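# Carry the tube rack to the next room's counter

## Task

Move the tube rack onto the counter in the adjoining room so that it stands upright and each tube sits all the way down in a hole. Neither the rack nor any tube may touch the floor, or the task fails. The connecting door swings shut on its own. The robot must not tip over or finish leaning, or the task fails. The result only counts if it stays in place without the robot holding it, so release the rack and back away at the end.

## Robot and tools

ROBOT. A Hello Robot Stretch 4 with one arm: an omni-wheel base, a lift that rides up a mast, an arm that telescopes forward, a three-joint wrist and a two-finger gripper. It stands about 1.6 m tall and its base rim lies within 0.23 m of the base origin. A loose object may occasionally get a brief push from outside.

FRAMES. Base frame: origin on the floor below the base centre, x forward, y left, z up. hand_pose is reported in this frame and marks a point between the open fingertips; its printed value can be slightly off. With all wrist joints at zero the hand axes line up with the base frame. Odometry frame is the base frame where the robot started. base_odometry integrates wheel rotation only, so slipping shows up as travel; heading runs -3.142 to 3.142, positive to the left.

TOOL execute_actions. Argument "actions": a list holding exactly one action, or empty (empty just reports state and images). Optional "cameras": list of head_camera, head_left_camera, head_right_camera, wrist_camera or all; omitted/null means all, [] means none. An action holds "base", "joints" or both, plus optional "pace" and "contact_limits"; or "end_of_arm" by itself. Motions in one action start together.
- base: one command only, each a relative offset from where the base last measured itself. {"translate_m": d} straight drive in metres, forward positive, -2 to 2. {"strafe_m": d} sideways in metres, left positive, -2 to 2. {"rotate_rad": d} spin in place in radians, counter-clockwise positive, -3.2 to 3.2.
- joints: absolute targets keyed by name (single robot, one dictionary). lift_m 0 to 1.2; arm_m 0 to 0.55 (extension); wrist_yaw_rad -1.134 to 4.276 (0 ahead, positive left, 3.14 stowed back, beyond 3.4 the arm may block it); wrist_pitch_rad -1.117 to 4.259 (0 level, 1.57 pointing down); wrist_roll_rad -1.117 to 4.259 (0 fingers level, positive turns clockwise viewed from behind); gripper_m -0.038 to 0.141, the fingertip gap in metres, negative meaning the fingers squeeze each other. Done tolerances: lift and arm ±0.004, yaw and roll ±0.02, pitch ±0.05, gripper ±0.004. Out-of-range joint targets are clipped and noted; any other bad value or unknown key rejects the whole call.
- pace: "slow", "default", "fast", "max" (base up to 0.1/0.3/0.4/0.6 m/s and 1/2/3/4 rad/s). With the lift above 0.2 the base is slowed further, down to 0.3 m/s and 1 rad/s at full height.
- contact_limits: only {"arm_m": v}, 0 (gentlest) to 0.75 (firmest), default 0.5.
- end_of_arm: "enable_torque" revives wrist or gripper motors that shut off.
A single action runs at most 15 s. A part left out of an action may still be chasing its earlier target. To unfold the wrist at the start, send lift_m 0.4 together with wrist_yaw_rad 0.

TOOL wait: {"seconds": 0 to 10}; commands nothing, returns state and images.
TOOL zoom_image: {"camera": name, "region": [x0, y0, x1, y1]} in pixels of that camera's latest full image, top-left origin, at most 504 by 504.
TOOL finished_scene: {"scene": n}; closes the scene for good and reports success.

CAMERAS. head_camera (420x560) at the mast top looking forward and down; turn the base to look around. head_left_camera and head_right_camera are fisheyes (420x672) beside it, angled more steeply, showing the base and arm. wrist_camera (616x392) looks along the fingers, fingertips near the bottom of its frame.

RESULT LINES. base_status and joint_status: how each motion of the last accepted action ended. "done" (for the base: wheels turned the commanded amount, slip included); "off_target" (stopped short, may still push); "contact_stop_at_<key>" (blocked; that part may go slack, a slack lift can sag under load, slack wheels can roll); "limit_stop_at_<name>", including limit_stop_at_tilt (lean above 6 degrees, lift/arm/wheels go slack until it eases) and limit_stop_at_own_body (a joint about to hit the robot; move it away, it may leave lift and arm slack); "torque_fault" (a wrist motor overloaded and went limp until enable_torque). on_its_own lists things not commanded by this call; "held at" there is a target, not a position. lidar_m: 12 distances in metres from the base origin, sector 1 straight ahead then counter-clockwise in 30 degree steps (4 left, 7 behind, 10 right); "-" means nothing seen or closer than 0.25 m; it covers roughly 0.15 m up to robot height, sees table tops, may miss glass, thin legs and things behind. wrist_depth_mm: 7x7 grid of median depths, 100 to 2000 mm, "-" unknown; the robot body appears in it. turned_by_wheels vs turned_by_imu differing by over about 0.1 rad hints at a collision or slip. base_tilt in degrees (forward/right positive) carries a fixed bias up to about 1.5. motor_effort in percent of maximum, positive toward higher joint values, peak in brackets; wheel efforts positive mean turning right. A load in a level gripper moves wrist_pitch effort away from 0.

GRIPPING. Command a gap smaller than the object; a lower value squeezes harder and pulls it toward the wrist by up to a third of the shortfall. gripper_m reading and "done" do not prove a hold; a firm grip shows as a gripper_m effort change. Fingertips pressed on a surface can jam; raise the lift.

AVOID. Letting the rack or tubes touch the floor; the door shutting on the robot or load; turning or driving with over 1 kg held and arm_m above 0.2, especially at fast paces; hard steady pushes or pulls with the gripper high; gripper pressed into things by base or arm motion (torque faults); tilted-up and rolled wrist poses that trigger self-collision; drops, slams and hard impacts. Finish with the rack resting on its own, gripper open and robot backed off.

Each tool is called after "Call:" in YAML: its name, and indented under it one key for each argument.

## Session

Call:
execute_actions:
  actions: []

Scene clock: 0.00 s.
base_odometry: x=+0.000 y=+0.000 heading=+0.000 (m, m, rad; odometry frame)
turned_by_wheels: +0.000 (rad since the last result)
turned_by_imu: +0.000 (rad since the last result)
base_tilt: forward=-0.5 right=-0.8 (deg)
lidar_m: 0.75 0.92 0.98 0.99 1.17 2.33 2.91 0.87 0.74 0.75 0.88 0.76
base_status: not commanded
joint_positions: lift_m=+0.152 arm_m=+0.001 wrist_yaw_rad=+3.127 wrist_pitch_rad=+0.018 wrist_roll_rad=+0.000 gripper_m=+0.057
joint_status: not commanded
motor_effort: lift_m=+21 arm_m=+0 wrist_yaw_rad=-2 wrist_pitch_rad=-7 wrist_roll_rad=+0 gripper_m=-2 wheel_0=+0 wheel_1=+0 wheel_2=+1 (%)
hand_pose: x=-0.1157 y=+0.0916 z=+0.3253 quat_wxyz=(+0.007, -0.009, +0.000, +1.000) (m; base frame)
wrist_depth_mm: - 141 - - - - - / - 133 - - - - - / - 122 182 - - - - / 109 138 236 - - - - / 1205 - - - - - - / 1182 1430 211 1499 217 1430 1397 / 931 878 917 111 917 904 931
pictures: head_camera, head_left_camera, head_right_camera, wrist_camera
Images, in order (width x height): head_camera 420x560, head_left_camera 420x672, head_right_camera 420x672, wrist_camera 616x392.

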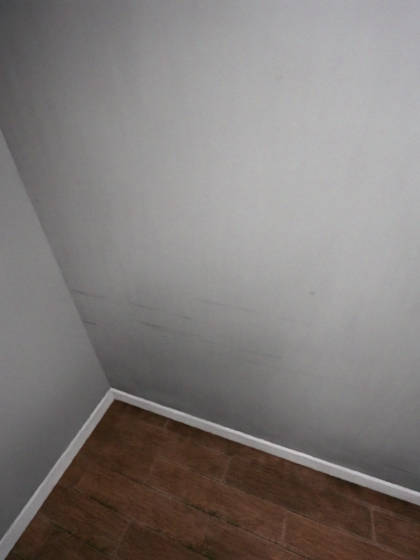

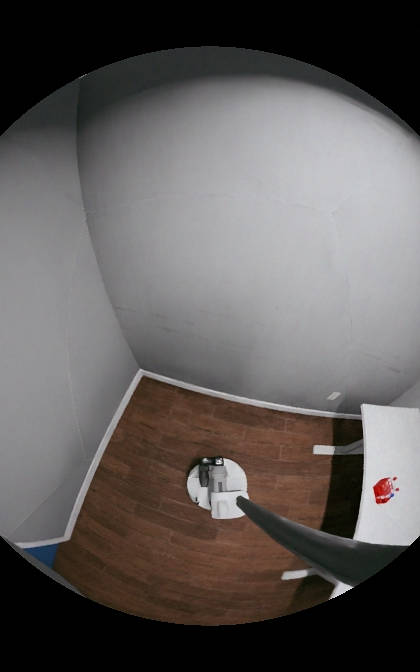

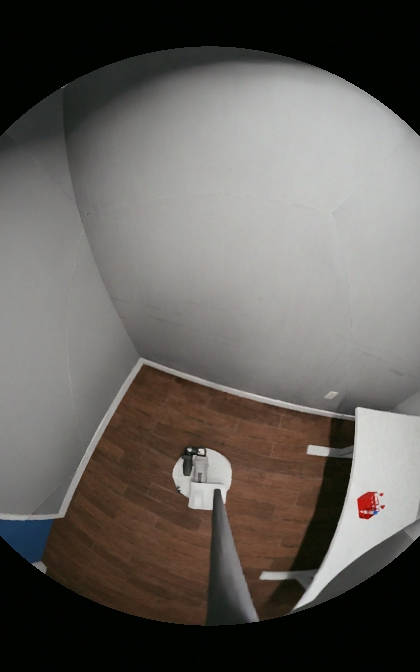

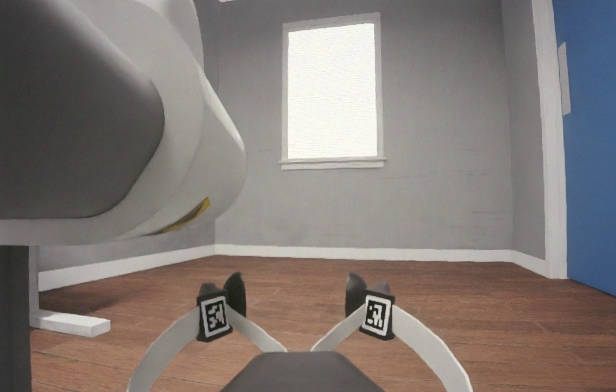

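Look at the door first.

Call:
execute_actions:
  actions:
    - {"base":{"rotate_rad":2.2}}
  cameras: ["head_camera","head_left_camera"]

Call:
execute_actions:
  actions:
    - {"base":{"rotate_rad":2.25},"joints":{"lift_m":0.8,"wrist_yaw_rad":0,"wrist_pitch_rad":0.3,"gripper_m":0.14}}

Scene clock: 7.80 s.
base_odometry: x=+0.000 y=+0.000 heading=+2.199 (m, m, rad; odometry frame)
turned_by_wheels: +2.199 (rad since the last result)
turned_by_imu: +2.239 (rad since the last result)
base_tilt: forward=-0.5 right=-0.8 (deg)
lidar_m: 1.25 2.79 1.21 0.81 0.73 0.76 0.82 0.76 0.77 1.01 0.98 0.99
base_status: done
joint_positions: lift_m=+0.152 arm_m=+0.001 wrist_yaw_rad=+3.127 wrist_pitch_rad=+0.018 wrist_roll_rad=+0.000 gripper_m=+0.057
joint_status: not commanded
motor_effort: lift_m=+21(21) arm_m=+0(0) wrist_yaw_rad=-2(2) wrist_pitch_rad=-6(6) wrist_roll_rad=+0(0) gripper_m=-4(3) wheel_0=-2(7) wheel_1=-2(9) wheel_2=-3(10) (%)
hand_pose: x=-0.1157 y=+0.0916 z=+0.3253 quat_wxyz=(+0.007, -0.009, +0.000, +1.000) (m; base frame)
wrist_depth_mm: - 141 1025 1229 1576 1537 676 / - 133 1008 1205 1336 866 866 / - 122 181 1205 1464 1336 1281 / 109 138 236 1182 1499 1499 1308 / 723 820 976 1182 1464 1464 1308 / 732 842 210 1138 216 1255 1255 / 741 788 917 111 917 904 931
pictures: head_camera, head_left_camera
Images, in order (width x height): head_camera 420x560, head_left_camera 420x672.

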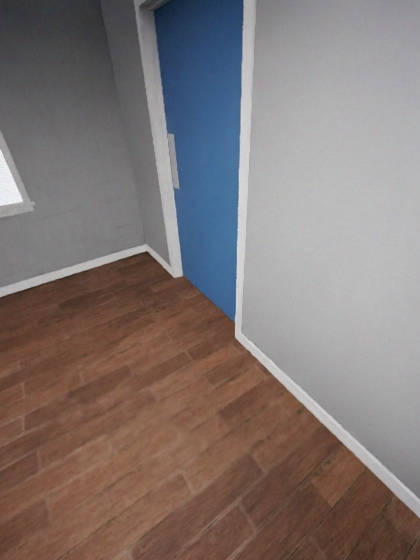

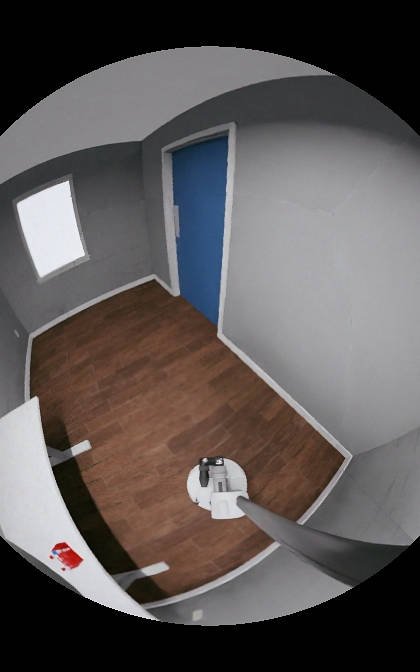

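Scene clock: 11.23 s.
base_odometry: x=+0.000 y=+0.000 heading=-1.834 (m, m, rad; odometry frame)
turned_by_wheels: +2.249 (rad since the last result)
turned_by_imu: +2.289 (rad since the last result)
base_tilt: forward=-0.5 right=-0.8 (deg)
lidar_m: 0.74 0.81 0.77 0.74 0.80 1.01 0.98 1.02 1.48 2.95 1.01 0.76
base_status: done
joint_positions: lift_m=+0.800 arm_m=+0.001 wrist_yaw_rad=+0.000 wrist_pitch_rad=+0.302 wrist_roll_rad=+0.000 gripper_m=+0.140
joint_status: all done
motor_effort: lift_m=+25(27) arm_m=+0(0) wrist_yaw_rad=-2(10) wrist_pitch_rad=-5(9) wrist_roll_rad=+0(1) gripper_m=+2(2) wheel_0=-3(7) wheel_1=-2(8) wheel_2=-4(11) (%)
hand_pose: x=+0.4469 y=-0.0874 z=+0.8920 quat_wxyz=(+0.989, +0.000, +0.150, +0.000) (m; base frame)
wrist_depth_mm: 1118 1229 1255 1229 1205 1205 1205 / 1160 1255 1255 1281 1255 1255 1229 / 1118 1336 1308 1336 1336 1308 1281 / 1160 1366 1205 1205 1255 1255 1255 / 732 732 699 699 750 768 759 / 1025 209 569 615 564 580 609 / 1138 1366 1499 111 1499 1464 1397
pictures: head_camera, head_left_camera, head_right_camera, wrist_camera
Images, in order (width x height): head_camera 420x560, head_left_camera 420x672, head_right_camera 420x672, wrist_camera 616x392.

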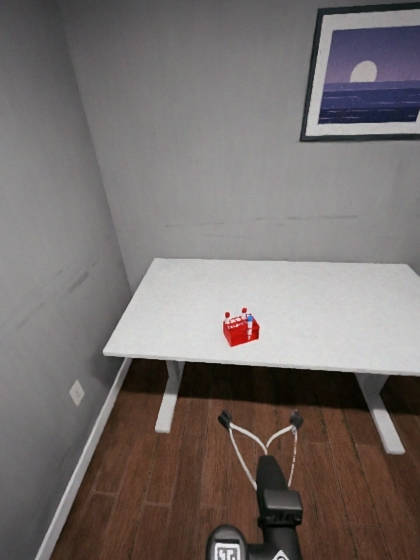

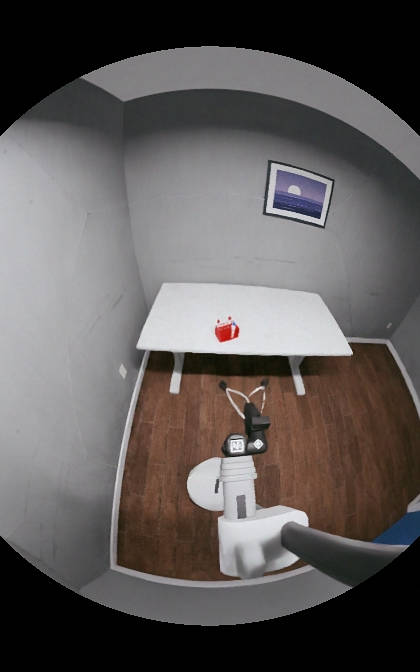

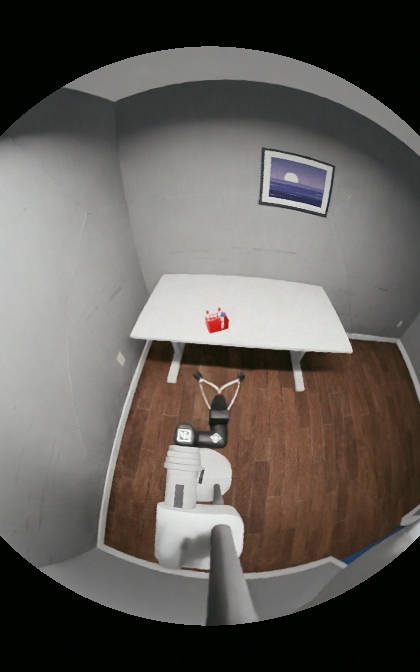

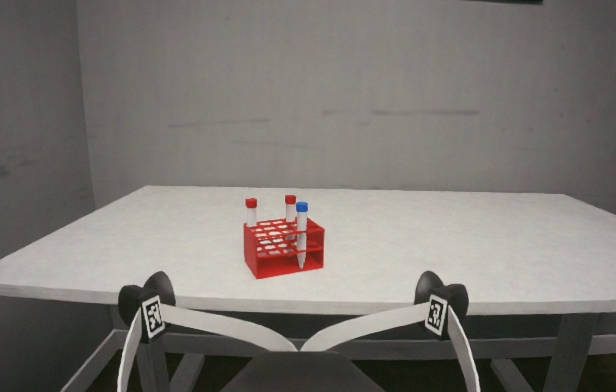

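Call:
zoom_image:
  camera: "wrist_camera"
  region: [220,170,360,300]

Call:
zoom_image:
  camera: "head_camera"
  region: [190,290,290,370]

Region (220, 170, 360, 300) of wrist_camera's 616x392 image, scaled by 3.600; it fills the top 468 rows of this view, and the rest is white.

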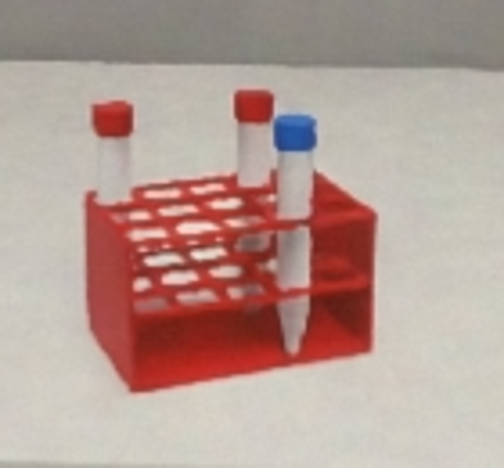

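Region (190, 290, 290, 370) of head_camera's 420x560 image, scaled by 5.040, with more detail than that image has; it fills the top 403 rows of this view, and the rest is white.

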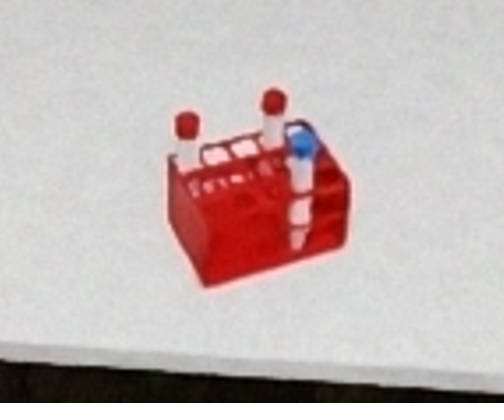

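Call:
execute_actions:
  actions:
    - {"base":{"rotate_rad":0.4},"joints":{"lift_m":0.65,"wrist_pitch_rad":0.0,"gripper_m":0.141}}
  cameras: []

Call:
execute_actions:
  actions:
    - {"base":{"strafe_m":-0.33}}
  cameras: ["head_camera","wrist_camera"]

Scene clock: 28.73 s.
base_odometry: x=+0.000 y=+0.000 heading=-1.435 (m, m, rad; odometry frame)
turned_by_wheels: +0.400 (rad since the last result)
turned_by_imu: +0.408 (rad since the last result)
base_tilt: forward=-0.6 right=-0.8 (deg)
lidar_m: 0.76 0.80 0.75 0.78 1.03 0.97 1.00 1.30 2.97 1.14 0.80 0.74
base_status: done
joint_positions: lift_m=+0.650 arm_m=+0.001 wrist_yaw_rad=+0.000 wrist_pitch_rad=+0.003 wrist_roll_rad=+0.000 gripper_m=+0.141
joint_status: all done
motor_effort: lift_m=+17(25) arm_m=+0(0) wrist_yaw_rad=-2(2) wrist_pitch_rad=-8(14) wrist_roll_rad=+0(0) gripper_m=+0(0) wheel_0=-1(9) wheel_1=+0(8) wheel_2=-2(8) (%)
hand_pose: x=+0.4600 y=-0.0874 z=+0.8278 quat_wxyz=(+1.000, +0.000, +0.001, +0.000) (m; base frame)
wrist_depth_mm: 699 891 1205 1499 1336 1205 1118 / 699 878 1229 1464 1308 1205 1098 / 707 891 1205 1464 1308 1182 1098 / 707 891 1205 1464 1281 1205 1078 / 707 878 1205 1397 1281 1160 1060 / 691 210 654 647 508 521 535 / 699 831 1098 111 1255 455 427
pictures: none
No camera images: the call's "cameras" was empty. Leave "cameras" out to get every camera's image.

Scene clock: 31.17 s.
base_odometry: x=-0.327 y=-0.045 heading=-1.435 (m, m, rad; odometry frame)
turned_by_wheels: +0.000 (rad since the last result)
turned_by_imu: +0.001 (rad since the last result)
base_tilt: forward=-0.6 right=-0.8 (deg)
lidar_m: 0.61 0.81 1.05 1.10 1.19 1.12 1.16 1.64 2.65 0.90 0.63 0.59
base_status: done
joint_positions: lift_m=+0.650 arm_m=+0.001 wrist_yaw_rad=+0.000 wrist_pitch_rad=+0.003 wrist_roll_rad=+0.000 gripper_m=+0.141
joint_status: not commanded
motor_effort: lift_m=+18(18) arm_m=+0(0) wrist_yaw_rad=-1(2) wrist_pitch_rad=-8(8) wrist_roll_rad=-1(0) gripper_m=-2(2) wheel_0=+1(10) wheel_1=+0(10) wheel_2=+0(2) (%)
hand_pose: x=+0.4600 y=-0.0874 z=+0.8277 quat_wxyz=(+1.000, +0.000, +0.001, +0.000) (m; base frame)
wrist_depth_mm: 991 1255 1499 1308 1205 1042 976 / 991 1229 1464 1336 1182 1060 991 / 976 1255 1430 1281 1160 1060 946 / 991 1229 1430 1281 1160 1042 960 / 991 1182 1430 1205 1138 1025 960 / 683 210 564 569 508 554 609 / 976 1118 462 111 421 377 399
pictures: head_camera, wrist_camera
Images, in order (width x height): head_camera 420x560, wrist_camera 616x392.

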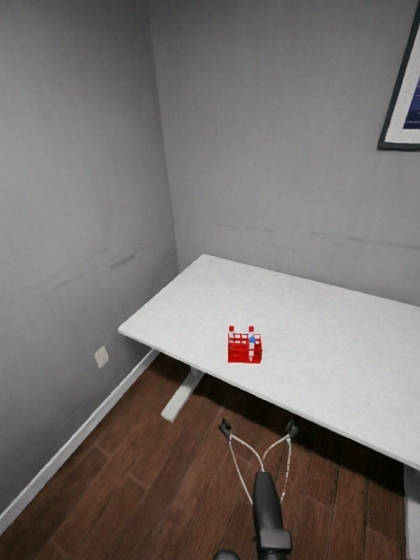

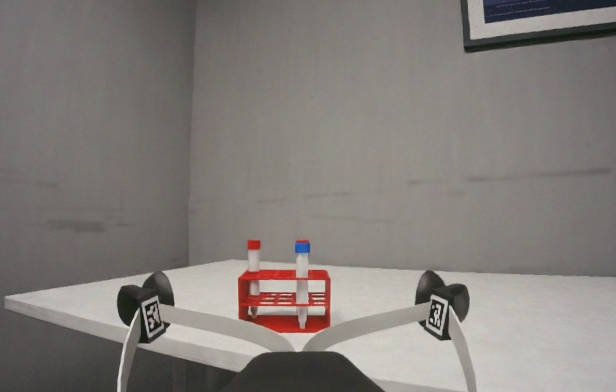

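Call:
execute_actions:
  actions:
    - {"joints":{"lift_m":0.615,"arm_m":0.2}}
  cameras: ["head_camera","wrist_camera"]

Scene clock: 36.87 s.
base_odometry: x=-0.327 y=-0.045 heading=-1.435 (m, m, rad; odometry frame)
turned_by_wheels: +0.000 (rad since the last result)
turned_by_imu: +0.001 (rad since the last result)
base_tilt: forward=-0.6 right=-0.8 (deg)
lidar_m: 0.62 0.82 1.05 1.06 1.21 1.12 1.17 1.62 2.66 0.92 0.62 0.58
base_status: not commanded
joint_positions: lift_m=+0.615 arm_m=+0.199 wrist_yaw_rad=+0.000 wrist_pitch_rad=+0.002 wrist_roll_rad=+0.000 gripper_m=+0.141
joint_status: all done
motor_effort: lift_m=+17(17) arm_m=+8(7) wrist_yaw_rad=-2(1) wrist_pitch_rad=-5(7) wrist_roll_rad=+0(1) gripper_m=-1(2) wheel_0=+1(1) wheel_1=+0(0) wheel_2=+0(0) (%)
hand_pose: x=+0.6580 y=-0.0874 z=+0.7929 quat_wxyz=(+1.000, +0.000, +0.001, +0.000) (m; base frame)
wrist_depth_mm: 891 1118 1281 1118 991 891 842 / 917 1160 1255 1078 1008 878 831 / 917 1138 1229 1098 976 891 820 / 917 1138 1205 1098 976 891 809 / 891 1078 1160 1025 960 866 820 / 462 210 338 340 392 430 466 / 310 294 304 111 325 296 307
pictures: head_camera, wrist_camera
Images, in order (width x height): head_camera 420x560, wrist_camera 616x392.

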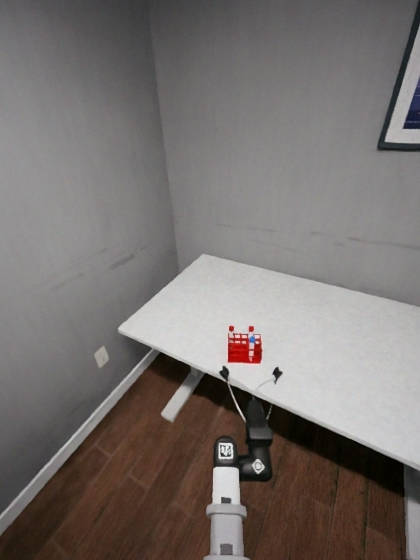

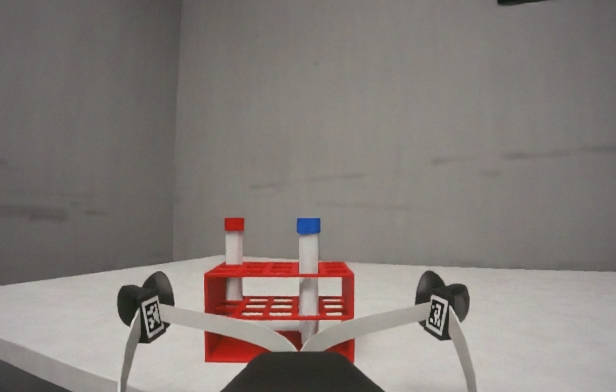

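Call:
execute_actions:
  actions:
    - {"base":{"strafe_m":0.012},"joints":{"lift_m":0.592,"arm_m":0.26}}
  cameras: ["wrist_camera"]

Scene clock: 44.13 s.
base_odometry: x=-0.315 y=-0.043 heading=-1.434 (m, m, rad; odometry frame)
turned_by_wheels: +0.000 (rad since the last result)
turned_by_imu: +0.001 (rad since the last result)
base_tilt: forward=-0.6 right=-0.8 (deg)
lidar_m: 0.67 0.83 1.04 1.07 1.21 1.11 1.17 1.61 2.66 0.91 0.63 0.59
base_status: done
joint_positions: lift_m=+0.592 arm_m=+0.259 wrist_yaw_rad=+0.000 wrist_pitch_rad=+0.002 wrist_roll_rad=+0.000 gripper_m=+0.141
joint_status: all done
motor_effort: lift_m=+17(16) arm_m=+8(10) wrist_yaw_rad=-2(1) wrist_pitch_rad=-7(6) wrist_roll_rad=+0(0) gripper_m=-2(0) wheel_0=-1(6) wheel_1=+2(10) wheel_2=+0(1) (%)
hand_pose: x=+0.7180 y=-0.0874 z=+0.7699 quat_wxyz=(+1.000, +0.000, +0.001, +0.000) (m; base frame)
wrist_depth_mm: 866 1078 1205 1060 960 854 788 / 866 1078 1160 1042 946 854 788 / 866 1098 1160 1025 931 842 778 / 866 1078 1138 1025 917 831 788 / 842 976 634 647 891 809 768 / 377 210 278 279 249 349 382 / 249 240 248 111 248 240 252
pictures: wrist_camera
Images, in order (width x height): wrist_camera 616x392.

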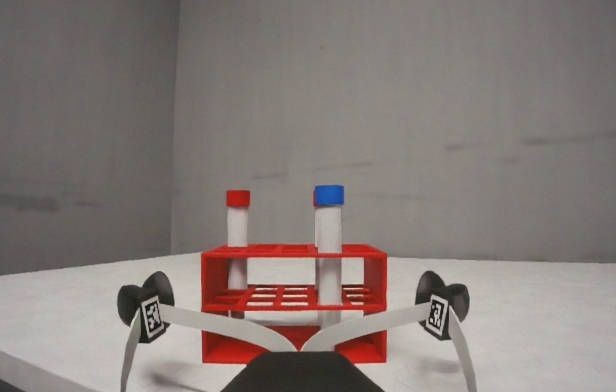

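Call:
execute_actions:
  actions:
    - {"joints":{"arm_m":0.32},"pace":"slow"}
  cameras: ["wrist_camera","head_camera"]

Call:
zoom_image:
  camera: "head_camera"
  region: [190,300,310,400]

Scene clock: 50.87 s.
base_odometry: x=-0.315 y=-0.043 heading=-1.434 (m, m, rad; odometry frame)
turned_by_wheels: +0.000 (rad since the last result)
turned_by_imu: +0.001 (rad since the last result)
base_tilt: forward=-0.6 right=-0.8 (deg)
lidar_m: 0.71 0.83 1.03 1.06 1.20 1.12 1.15 1.62 2.66 0.91 0.63 0.60
base_status: not commanded
joint_positions: lift_m=+0.592 arm_m=+0.319 wrist_yaw_rad=+0.000 wrist_pitch_rad=+0.002 wrist_roll_rad=+0.000 gripper_m=+0.141
joint_status: all done
motor_effort: lift_m=+17(17) arm_m=+8(10) wrist_yaw_rad=-2(2) wrist_pitch_rad=-8(7) wrist_roll_rad=+0(0) gripper_m=+1(1) wheel_0=-1(1) wheel_1=+2(2) wheel_2=+0(0) (%)
hand_pose: x=+0.7780 y=-0.0874 z=+0.7699 quat_wxyz=(+1.000, +0.000, +0.001, +0.000) (m; base frame)
wrist_depth_mm: 842 1060 1138 991 891 809 750 / 842 1060 1098 991 891 809 750 / 854 1060 1098 976 878 809 741 / 854 1060 1042 960 866 798 732 / 809 976 256 258 831 768 732 / 375 210 222 217 197 347 382 / 250 240 229 111 239 239 250
pictures: head_camera, wrist_camera
Images, in order (width x height): head_camera 420x560, wrist_camera 616x392.

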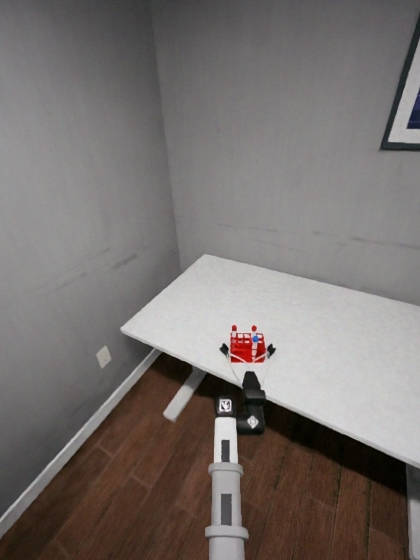

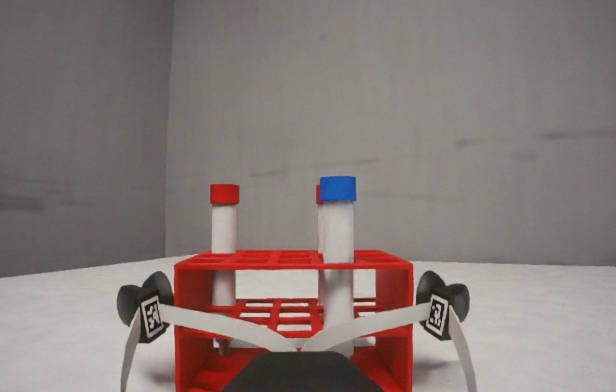

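Region (190, 300, 310, 400) of head_camera's 420x560 image, scaled by 4.200, with more detail than that image has.

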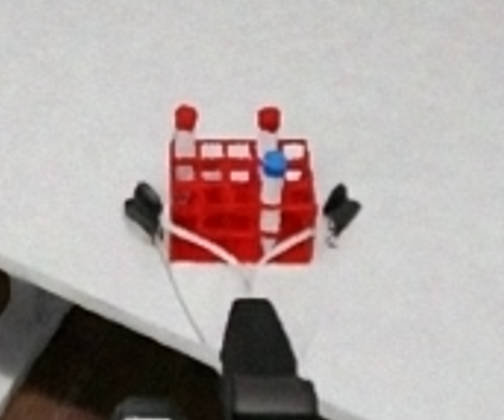

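Call:
execute_actions:
  actions:
    - {"joints":{"gripper_m":0.05}}
  cameras: ["wrist_camera"]

Call:
execute_actions:
  actions:
    - {"joints":{"lift_m":0.65},"pace":"slow"}
  cameras: ["wrist_camera","head_camera"]

Scene clock: 57.60 s.
base_odometry: x=-0.315 y=-0.043 heading=-1.434 (m, m, rad; odometry frame)
turned_by_wheels: +0.000 (rad since the last result)
turned_by_imu: +0.001 (rad since the last result)
base_tilt: forward=-0.5 right=-0.8 (deg)
lidar_m: 0.72 0.83 1.04 1.07 1.20 1.11 1.13 1.64 2.68 0.90 0.63 0.59
base_status: not commanded
joint_positions: lift_m=+0.592 arm_m=+0.319 wrist_yaw_rad=+0.000 wrist_pitch_rad=+0.002 wrist_roll_rad=+0.000 gripper_m=+0.051
joint_status: all done
motor_effort: lift_m=+17(17) arm_m=+8(8) wrist_yaw_rad=-2(2) wrist_pitch_rad=-5(6) wrist_roll_rad=+1(0) gripper_m=-32(29) wheel_0=-1(1) wheel_1=+2(2) wheel_2=+0(0) (%)
hand_pose: x=+0.7780 y=-0.0874 z=+0.7699 quat_wxyz=(+1.000, +0.000, +0.001, +0.000) (m; base frame)
wrist_depth_mm: 842 1042 1118 991 904 809 759 / 842 1042 1118 991 891 798 741 / 854 1042 1098 976 878 798 741 / 854 1042 1060 960 842 788 732 / 809 976 236 200 831 778 723 / 375 175 220 222 196 343 382 / 228 221 189 111 177 223 252
pictures: wrist_camera
Images, in order (width x height): wrist_camera 616x392.

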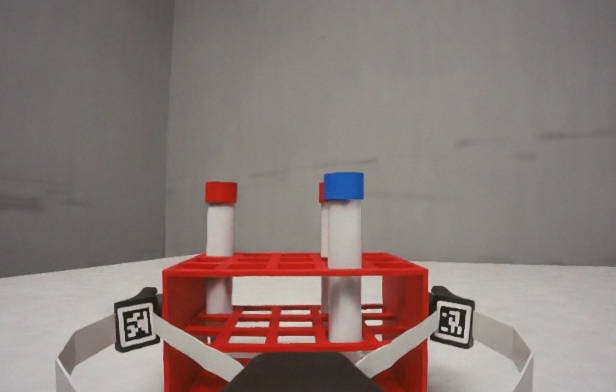

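Scene clock: 58.97 s.
base_odometry: x=-0.315 y=-0.043 heading=-1.434 (m, m, rad; odometry frame)
turned_by_wheels: +0.000 (rad since the last result)
turned_by_imu: +0.000 (rad since the last result)
base_tilt: forward=-0.6 right=-0.8 (deg)
lidar_m: 0.59 0.85 1.04 1.07 1.19 1.12 1.15 1.64 2.67 0.91 0.63 0.59
base_status: not commanded
joint_positions: lift_m=+0.650 arm_m=+0.319 wrist_yaw_rad=+0.000 wrist_pitch_rad=+0.003 wrist_roll_rad=+0.000 gripper_m=+0.051
joint_status: all done
motor_effort: lift_m=+26(26) arm_m=+8(8) wrist_yaw_rad=-2(1) wrist_pitch_rad=-9(9) wrist_roll_rad=-1(0) gripper_m=-32(30) wheel_0=-1(1) wheel_1=+2(2) wheel_2=+0(0) (%)
hand_pose: x=+0.7780 y=-0.0874 z=+0.8269 quat_wxyz=(+1.000, +0.000, +0.002, +0.000) (m; base frame)
wrist_depth_mm: 831 1060 1118 1008 891 788 741 / 842 1060 1138 991 891 798 741 / 842 1042 1098 991 878 798 741 / 842 1060 1042 960 866 798 732 / 831 1060 232 201 842 768 732 / 574 175 220 222 197 535 585 / 353 343 174 111 177 345 394
pictures: head_camera, wrist_camera
Images, in order (width x height): head_camera 420x560, wrist_camera 616x392.

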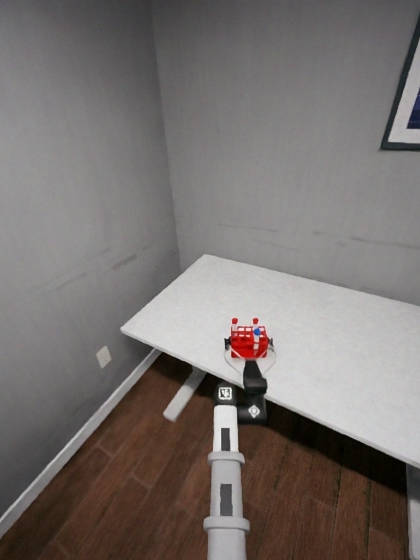

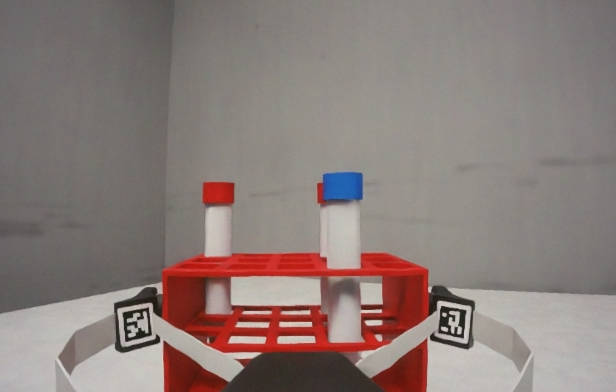

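Call:
execute_actions:
  actions:
    - {"joints":{"arm_m":0}}
  cameras: []

Call:
execute_actions:
  actions:
    - {"base":{"rotate_rad":-2.0},"pace":"slow"}
  cameras: []

Call:
execute_actions:
  actions:
    - {"base":{"translate_m":1.4}}
  cameras: []

Call:
execute_actions:
  actions:
    - {"base":{"strafe_m":-0.55}}

Scene clock: 73.87 s.
base_odometry: x=-0.315 y=-0.043 heading=-1.434 (m, m, rad; odometry frame)
turned_by_wheels: +0.000 (rad since the last result)
turned_by_imu: +0.003 (rad since the last result)
base_tilt: forward=-0.6 right=-0.8 (deg)
lidar_m: 0.42 0.81 1.03 1.07 1.20 1.11 1.15 1.62 2.67 0.90 0.63 0.57
base_status: not commanded
joint_positions: lift_m=+0.650 arm_m=+0.002 wrist_yaw_rad=+0.000 wrist_pitch_rad=+0.004 wrist_roll_rad=+0.000 gripper_m=+0.051
joint_status: all done
motor_effort: lift_m=+26(26) arm_m=-8(8) wrist_yaw_rad=-1(2) wrist_pitch_rad=-11(13) wrist_roll_rad=+0(0) gripper_m=-29(31) wheel_0=-1(1) wheel_1=+3(2) wheel_2=+0(0) (%)
hand_pose: x=+0.4613 y=-0.0875 z=+0.8267 quat_wxyz=(+1.000, +0.000, +0.002, +0.000) (m; base frame)
wrist_depth_mm: 960 1229 1464 1281 1182 1060 991 / 960 1229 1464 1308 1182 1060 991 / 976 1229 1464 1308 1182 1042 976 / 960 1229 1397 1308 1160 1060 976 / 960 1160 233 200 1118 1042 960 / 683 175 220 221 198 544 591 / 904 1098 173 111 177 351 399
pictures: none
No camera images: the call's "cameras" was empty. Leave "cameras" out to get every camera's image.

Scene clock: 77.13 s.
base_odometry: x=-0.315 y=-0.043 heading=+2.849 (m, m, rad; odometry frame)
turned_by_wheels: -1.999 (rad since the last result)
turned_by_imu: -2.033 (rad since the last result)
base_tilt: forward=-0.6 right=-0.9 (deg)
lidar_m: 0.43 0.85 0.62 0.58 0.62 0.93 1.05 1.11 1.16 1.11 1.18 1.73
base_status: done
joint_positions: lift_m=+0.650 arm_m=+0.002 wrist_yaw_rad=+0.000 wrist_pitch_rad=+0.004 wrist_roll_rad=+0.000 gripper_m=+0.051
joint_status: not commanded
motor_effort: lift_m=+26(26) arm_m=-8(8) wrist_yaw_rad=-1(2) wrist_pitch_rad=-10(10) wrist_roll_rad=+0(1) gripper_m=-29(32) wheel_0=+3(4) wheel_1=+2(7) wheel_2=+4(8) (%)
hand_pose: x=+0.4613 y=-0.0875 z=+0.8267 quat_wxyz=(+1.000, +0.000, +0.002, +0.000) (m; base frame)
wrist_depth_mm: - - - - - - 1618 / - - - - - - 1576 / - - - - - - 1576 / - - - - - - 1576 / - - 233 201 - - 1576 / - 175 220 222 197 1708 1576 / 1863 1983 173 111 177 1921 1661
pictures: none
No camera images: the call's "cameras" was empty. Leave "cameras" out to get every camera's image.

Scene clock: 83.30 s.
base_odometry: x=-1.656 y=+0.360 heading=+2.849 (m, m, rad; odometry frame)
turned_by_wheels: +0.000 (rad since the last result)
turned_by_imu: -0.001 (rad since the last result)
base_tilt: forward=-0.6 right=-0.8 (deg)
lidar_m: 0.41 1.31 1.39 1.34 0.99 0.91 2.45 1.61 1.25 1.23 1.26 1.36
base_status: done
joint_positions: lift_m=+0.650 arm_m=+0.002 wrist_yaw_rad=+0.000 wrist_pitch_rad=+0.004 wrist_roll_rad=+0.000 gripper_m=+0.051
joint_status: not commanded
motor_effort: lift_m=+24(26) arm_m=-7(8) wrist_yaw_rad=-2(2) wrist_pitch_rad=-10(10) wrist_roll_rad=+0(0) gripper_m=-31(31) wheel_0=+0(6) wheel_1=+1(7) wheel_2=-1(11) (%)
hand_pose: x=+0.4613 y=-0.0874 z=+0.8269 quat_wxyz=(+1.000, +0.000, +0.002, +0.000) (m; base frame)
wrist_depth_mm: 1118 1118 1118 1118 1118 1138 1138 / 1098 1118 1138 1098 1118 1138 1118 / 1078 1098 1098 1098 1118 1118 1138 / 1060 1078 1098 1078 1118 1098 1118 / 1060 1060 234 200 1098 1118 1118 / 1060 175 220 222 198 1078 1098 / 1060 1060 173 111 178 1078 1098
pictures: none
No camera images: the call's "cameras" was empty. Leave "cameras" out to get every camera's image.

Scene clock: 86.47 s.
base_odometry: x=-1.497 y=+0.886 heading=+2.850 (m, m, rad; odometry frame)
turned_by_wheels: +0.000 (rad since the last result)
turned_by_imu: +0.000 (rad since the last result)
base_tilt: forward=-0.6 right=-0.8 (deg)
lidar_m: 0.43 1.30 1.87 1.90 1.36 1.67 2.29 0.84 0.71 0.66 0.72 0.90
base_status: done
joint_positions: lift_m=+0.650 arm_m=+0.002 wrist_yaw_rad=+0.000 wrist_pitch_rad=+0.004 wrist_roll_rad=+0.000 gripper_m=+0.051
joint_status: not commanded
motor_effort: lift_m=+25(25) arm_m=-8(8) wrist_yaw_rad=-1(2) wrist_pitch_rad=-11(10) wrist_roll_rad=+0(0) gripper_m=-33(30) wheel_0=+1(11) wheel_1=-1(9) wheel_2=+0(1) (%)
hand_pose: x=+0.4613 y=-0.0874 z=+0.8269 quat_wxyz=(+1.000, +0.000, +0.002, +0.000) (m; base frame)
wrist_depth_mm: 1098 1078 1098 1118 1118 1042 750 / 1078 1098 1078 1098 1118 1042 750 / 1042 1098 1098 1098 1118 1060 750 / 1078 1060 1078 1078 1098 1078 750 / 1060 1060 233 201 1078 1060 750 / 1042 175 220 221 197 854 750 / 1042 1042 173 111 177 960 750
pictures: head_camera, head_left_camera, head_right_camera, wrist_camera
Images, in order (width x height): head_camera 420x560, head_left_camera 420x672, head_right_camera 420x672, wrist_camera 616x392.

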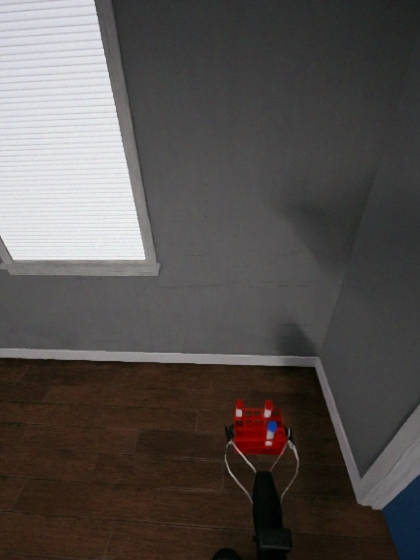

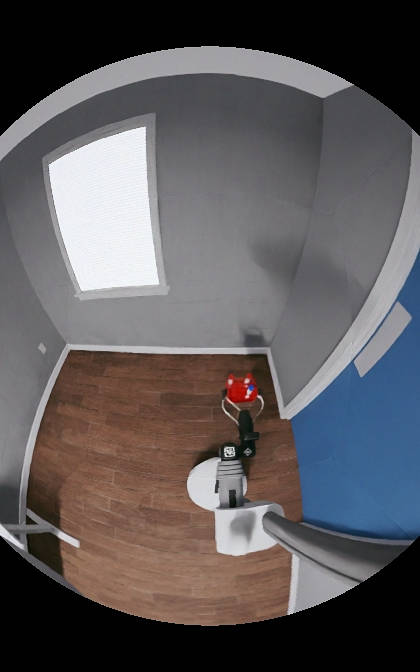

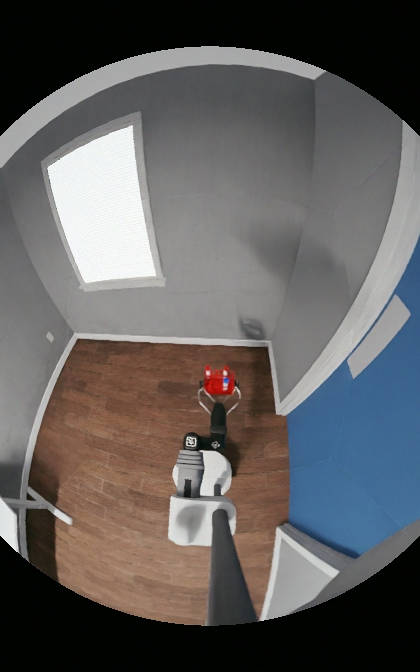

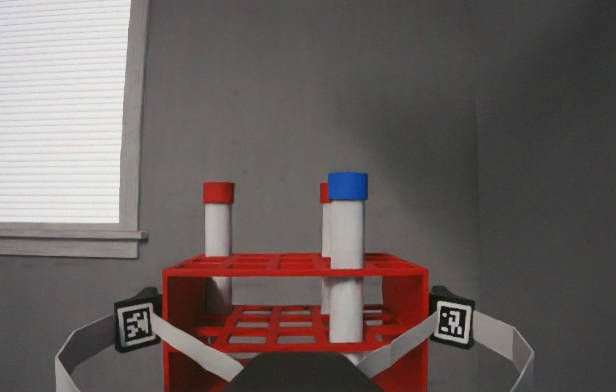

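Call:
execute_actions:
  actions:
    - {"base":{"translate_m":0.15}}
  cameras: []

Call:
execute_actions:
  actions:
    - {"base":{"rotate_rad":1.55},"pace":"slow"}
  cameras: []

Call:
execute_actions:
  actions:
    - {"base":{"translate_m":-0.38}}
  cameras: []

Call:
execute_actions:
  actions:
    - {"base":{"translate_m":-0.3},"pace":"slow"}
  cameras: ["head_left_camera","head_right_camera"]

Scene clock: 95.53 s.
base_odometry: x=-1.641 y=+0.930 heading=+2.850 (m, m, rad; odometry frame)
turned_by_wheels: +0.000 (rad since the last result)
turned_by_imu: +0.002 (rad since the last result)
base_tilt: forward=-0.6 right=-0.8 (deg)
lidar_m: 0.41 1.17 1.63 1.89 1.45 1.64 2.30 0.87 0.70 0.68 0.70 0.91
base_status: done
joint_positions: lift_m=+0.650 arm_m=+0.002 wrist_yaw_rad=+0.000 wrist_pitch_rad=+0.004 wrist_roll_rad=+0.000 gripper_m=+0.051
joint_status: not commanded
motor_effort: lift_m=+24(24) arm_m=-7(7) wrist_yaw_rad=-1(1) wrist_pitch_rad=-11(10) wrist_roll_rad=+0(0) gripper_m=-27(31) wheel_0=+2(5) wheel_1=+1(6) wheel_2=-3(11) (%)
hand_pose: x=+0.4613 y=-0.0874 z=+0.8269 quat_wxyz=(+1.000, +0.000, +0.002, +0.000) (m; base frame)
wrist_depth_mm: 917 946 946 946 960 960 750 / 931 946 946 946 946 946 750 / 917 946 946 931 946 946 750 / 917 917 917 917 931 931 750 / 878 904 234 201 917 931 750 / 904 175 220 221 197 866 750 / 891 891 173 111 178 904 759
pictures: none
No camera images: the call's "cameras" was empty. Leave "cameras" out to get every camera's image.

Scene clock: 98.37 s.
base_odometry: x=-1.641 y=+0.930 heading=-1.884 (m, m, rad; odometry frame)
turned_by_wheels: +1.549 (rad since the last result)
turned_by_imu: +1.577 (rad since the last result)
base_tilt: forward=-0.6 right=-0.9 (deg)
lidar_m: 0.43 1.45 1.62 2.29 0.88 0.71 0.68 0.71 0.89 1.14 1.15 1.60
base_status: done
joint_positions: lift_m=+0.650 arm_m=+0.002 wrist_yaw_rad=+0.000 wrist_pitch_rad=+0.004 wrist_roll_rad=+0.000 gripper_m=+0.051
joint_status: not commanded
motor_effort: lift_m=+25(25) arm_m=-8(8) wrist_yaw_rad=-2(2) wrist_pitch_rad=-11(10) wrist_roll_rad=+0(0) gripper_m=-32(30) wheel_0=-3(6) wheel_1=-2(6) wheel_2=-3(7) (%)
hand_pose: x=+0.4613 y=-0.0874 z=+0.8269 quat_wxyz=(+1.000, +0.000, +0.002, +0.000) (m; base frame)
wrist_depth_mm: 1708 1661 1708 1756 1808 1808 1499 / 1708 1756 1756 1756 1808 1808 1397 / 1756 1756 1756 1708 1708 1756 1430 / 1708 1756 1708 1756 1756 1756 1430 / 1708 1708 235 200 1756 1708 1430 / 1661 175 220 222 197 1708 1430 / 1618 1661 173 111 178 1708 1499
pictures: none
No camera images: the call's "cameras" was empty. Leave "cameras" out to get every camera's image.

Scene clock: 101.13 s.
base_odometry: x=-1.524 y=+1.291 heading=-1.884 (m, m, rad; odometry frame)
turned_by_wheels: +0.000 (rad since the last result)
turned_by_imu: +0.001 (rad since the last result)
base_tilt: forward=-0.6 right=-0.8 (deg)
lidar_m: 0.43 1.73 2.21 0.88 0.44 0.30 0.29 0.31 0.43 0.95 1.19 1.59
base_status: done
joint_positions: lift_m=+0.650 arm_m=+0.002 wrist_yaw_rad=+0.000 wrist_pitch_rad=+0.004 wrist_roll_rad=+0.000 gripper_m=+0.051
joint_status: not commanded
motor_effort: lift_m=+25(25) arm_m=-8(7) wrist_yaw_rad=-1(2) wrist_pitch_rad=-10(11) wrist_roll_rad=-1(0) gripper_m=-30(31) wheel_0=-2(9) wheel_1=-1(6) wheel_2=+1(12) (%)
hand_pose: x=+0.4613 y=-0.0874 z=+0.8269 quat_wxyz=(+1.000, +0.000, +0.002, +0.000) (m; base frame)
wrist_depth_mm: - - - - - - 1464 / - - - - - - 1397 / - - - - - - 1430 / - - - - - - 1430 / - - 236 201 - - 1430 / - 175 219 221 198 1756 1464 / 1537 1983 173 111 178 1921 1464
pictures: none
No camera images: the call's "cameras" was empty. Leave "cameras" out to get every camera's image.

Scene clock: 105.40 s.
base_odometry: x=-1.431 y=+1.576 heading=-1.885 (m, m, rad; odometry frame)
turned_by_wheels: +0.000 (rad since the last result)
turned_by_imu: +0.001 (rad since the last result)
base_tilt: forward=-0.6 right=-0.8 (deg)
lidar_m: 0.41 2.02 2.66 0.39 0.25 0.25 0.25 0.26 1.18 0.34 1.18 1.60
base_status: done
joint_positions: lift_m=+0.650 arm_m=+0.002 wrist_yaw_rad=+0.000 wrist_pitch_rad=+0.004 wrist_roll_rad=+0.000 gripper_m=+0.051
joint_status: not commanded
motor_effort: lift_m=+23(25) arm_m=-7(7) wrist_yaw_rad=-1(6) wrist_pitch_rad=-10(10) wrist_roll_rad=+0(1) gripper_m=-30(29) wheel_0=-3(8) wheel_1=-4(13) wheel_2=+7(15) (%)
hand_pose: x=+0.4612 y=-0.0874 z=+0.8270 quat_wxyz=(+1.000, +0.000, +0.002, +0.000) (m; base frame)
wrist_depth_mm: - - - - - - 1464 / - - - - - - 1430 / - - - - - - 1366 / - - - - - - 1464 / - - 232 200 - - 1430 / - 175 220 221 197 1708 1397 / 1983 1983 173 111 178 1863 1464
pictures: head_left_camera, head_right_camera
Images, in order (width x height): head_left_camera 420x672, head_right_camera 420x672.

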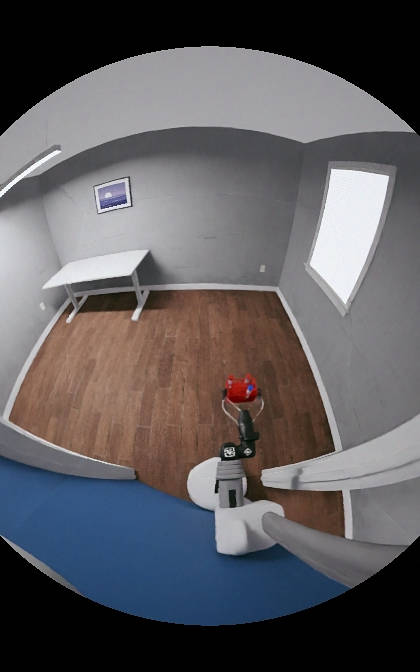

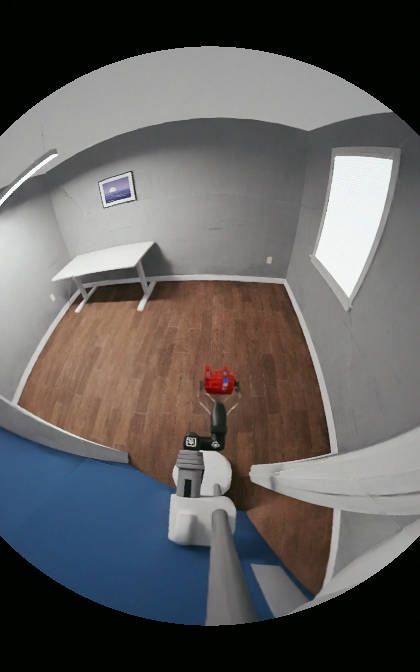

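Call:
execute_actions:
  actions:
    - {"base":{"translate_m":-0.58},"pace":"slow"}
  cameras: []

Call:
execute_actions:
  actions:
    - {"base":{"strafe_m":0.15},"pace":"slow"}
  cameras: ["head_left_camera","head_right_camera"]

Scene clock: 119.27 s.
base_odometry: x=-1.252 y=+2.127 heading=-1.885 (m, m, rad; odometry frame)
turned_by_wheels: +0.000 (rad since the last result)
turned_by_imu: +0.004 (rad since the last result)
base_tilt: forward=-0.6 right=-0.8 (deg)
lidar_m: 0.40 0.92 0.32 0.25 - 0.25 0.29 1.60 1.18 1.12 0.72 0.63
base_status: done
joint_positions: lift_m=+0.650 arm_m=+0.002 wrist_yaw_rad=+0.000 wrist_pitch_rad=+0.004 wrist_roll_rad=+0.000 gripper_m=+0.051
joint_status: not commanded
motor_effort: lift_m=+24(23) arm_m=-7(7) wrist_yaw_rad=-1(1) wrist_pitch_rad=-10(10) wrist_roll_rad=+0(0) gripper_m=-34(31) wheel_0=-5(8) wheel_1=-4(8) wheel_2=+6(12) (%)
hand_pose: x=+0.4612 y=-0.0874 z=+0.8270 quat_wxyz=(+1.000, +0.000, +0.002, +0.000) (m; base frame)
wrist_depth_mm: - - - - - - 368 / - - - - - - 368 / - - - - - - 366 / - - - - - - 366 / - - 232 200 - - 364 / - 175 220 222 197 1708 370 / - - 173 111 178 1983 368
pictures: none
No camera images: the call's "cameras" was empty. Leave "cameras" out to get every camera's image.

Scene clock: 121.90 s.
base_odometry: x=-1.110 y=+2.081 heading=-1.885 (m, m, rad; odometry frame)
turned_by_wheels: +0.000 (rad since the last result)
turned_by_imu: +0.001 (rad since the last result)
base_tilt: forward=-0.5 right=-0.8 (deg)
lidar_m: 0.41 0.57 0.25 0.25 - 0.25 0.34 1.65 1.32 1.26 0.73 0.73
base_status: done
joint_positions: lift_m=+0.650 arm_m=+0.002 wrist_yaw_rad=+0.000 wrist_pitch_rad=+0.004 wrist_roll_rad=+0.000 gripper_m=+0.051
joint_status: not commanded
motor_effort: lift_m=+23(23) arm_m=-7(7) wrist_yaw_rad=-2(1) wrist_pitch_rad=-9(10) wrist_roll_rad=+0(0) gripper_m=-29(31) wheel_0=-4(9) wheel_1=+3(11) wheel_2=+0(4) (%)
hand_pose: x=+0.4612 y=-0.0874 z=+0.8270 quat_wxyz=(+1.000, +0.000, +0.002, +0.000) (m; base frame)
wrist_depth_mm: - - - - - - 1708 / - - - - - - 1618 / - - - - - - 1618 / - - - - - - 1618 / - - 232 200 - - 1576 / - 175 220 222 197 1921 1576 / 1983 1921 173 111 177 1921 1661
pictures: head_left_camera, head_right_camera
Images, in order (width x height): head_left_camera 420x672, head_right_camera 420x672.

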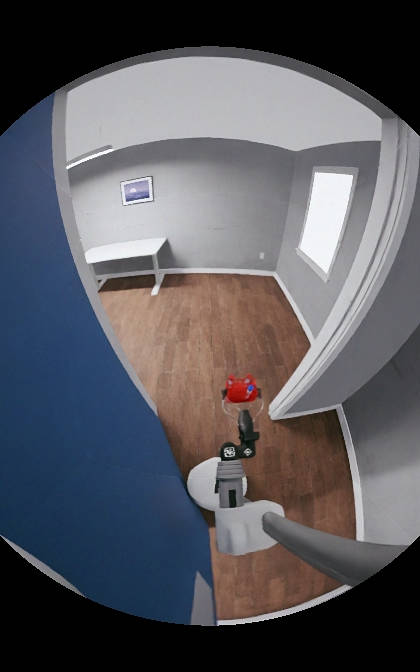

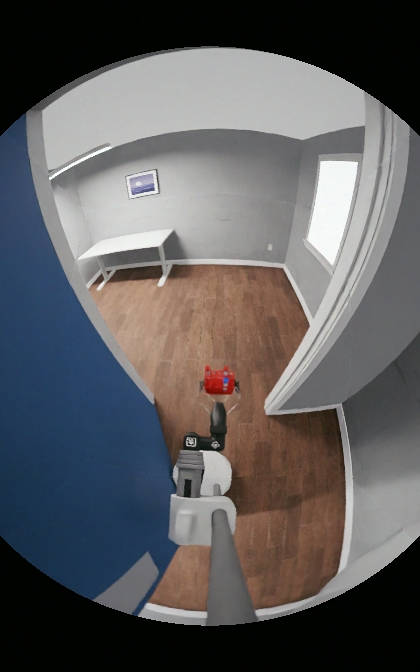

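Call:
execute_actions:
  actions:
    - {"base":{"rotate_rad":-2.3},"pace":"slow"}
  cameras: ["head_camera","head_right_camera"]

Scene clock: 130.67 s.
base_odometry: x=-1.110 y=+2.081 heading=+2.099 (m, m, rad; odometry frame)
turned_by_wheels: -2.299 (rad since the last result)
turned_by_imu: -2.336 (rad since the last result)
base_tilt: forward=-0.6 right=-0.8 (deg)
lidar_m: 0.43 1.27 0.99 0.72 2.79 2.49 0.35 0.25 - 0.25 0.29 1.59
base_status: done
joint_positions: lift_m=+0.650 arm_m=+0.002 wrist_yaw_rad=+0.000 wrist_pitch_rad=+0.004 wrist_roll_rad=+0.000 gripper_m=+0.051
joint_status: not commanded
motor_effort: lift_m=+23(24) arm_m=-6(7) wrist_yaw_rad=-1(1) wrist_pitch_rad=-10(11) wrist_roll_rad=+0(0) gripper_m=-30(31) wheel_0=+3(4) wheel_1=+1(9) wheel_2=+7(14) (%)
hand_pose: x=+0.4610 y=-0.0875 z=+0.8270 quat_wxyz=(+1.000, +0.000, +0.002, +0.000) (m; base frame)
wrist_depth_mm: 976 1160 1366 1756 1661 1366 1182 / 991 1138 1336 1756 1661 1366 1160 / 976 1138 1366 1661 1661 1336 1160 / 976 1118 1255 1576 1618 1366 1160 / 960 1118 232 201 1499 1336 1138 / 960 175 220 221 196 1205 1138 / 904 1042 173 111 178 1255 1160
pictures: head_camera, head_right_camera
Images, in order (width x height): head_camera 420x560, head_right_camera 420x672.

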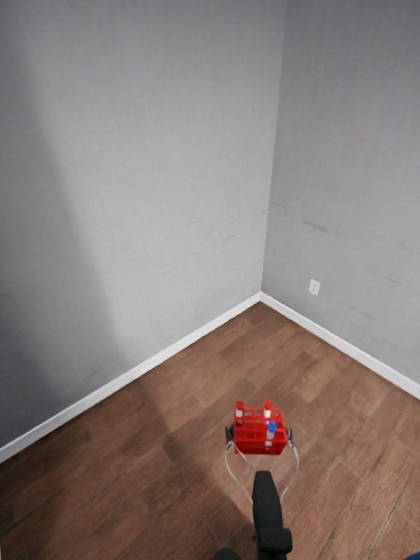

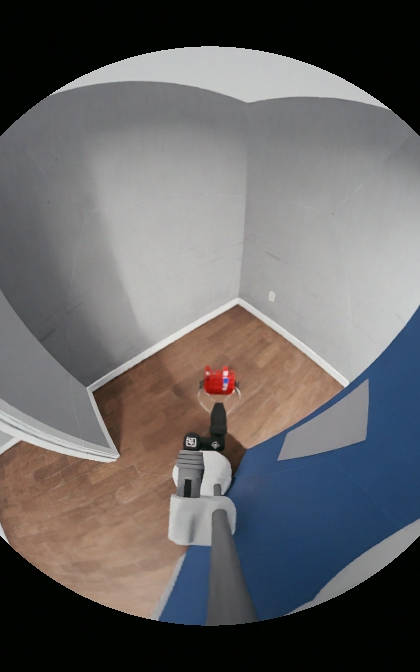

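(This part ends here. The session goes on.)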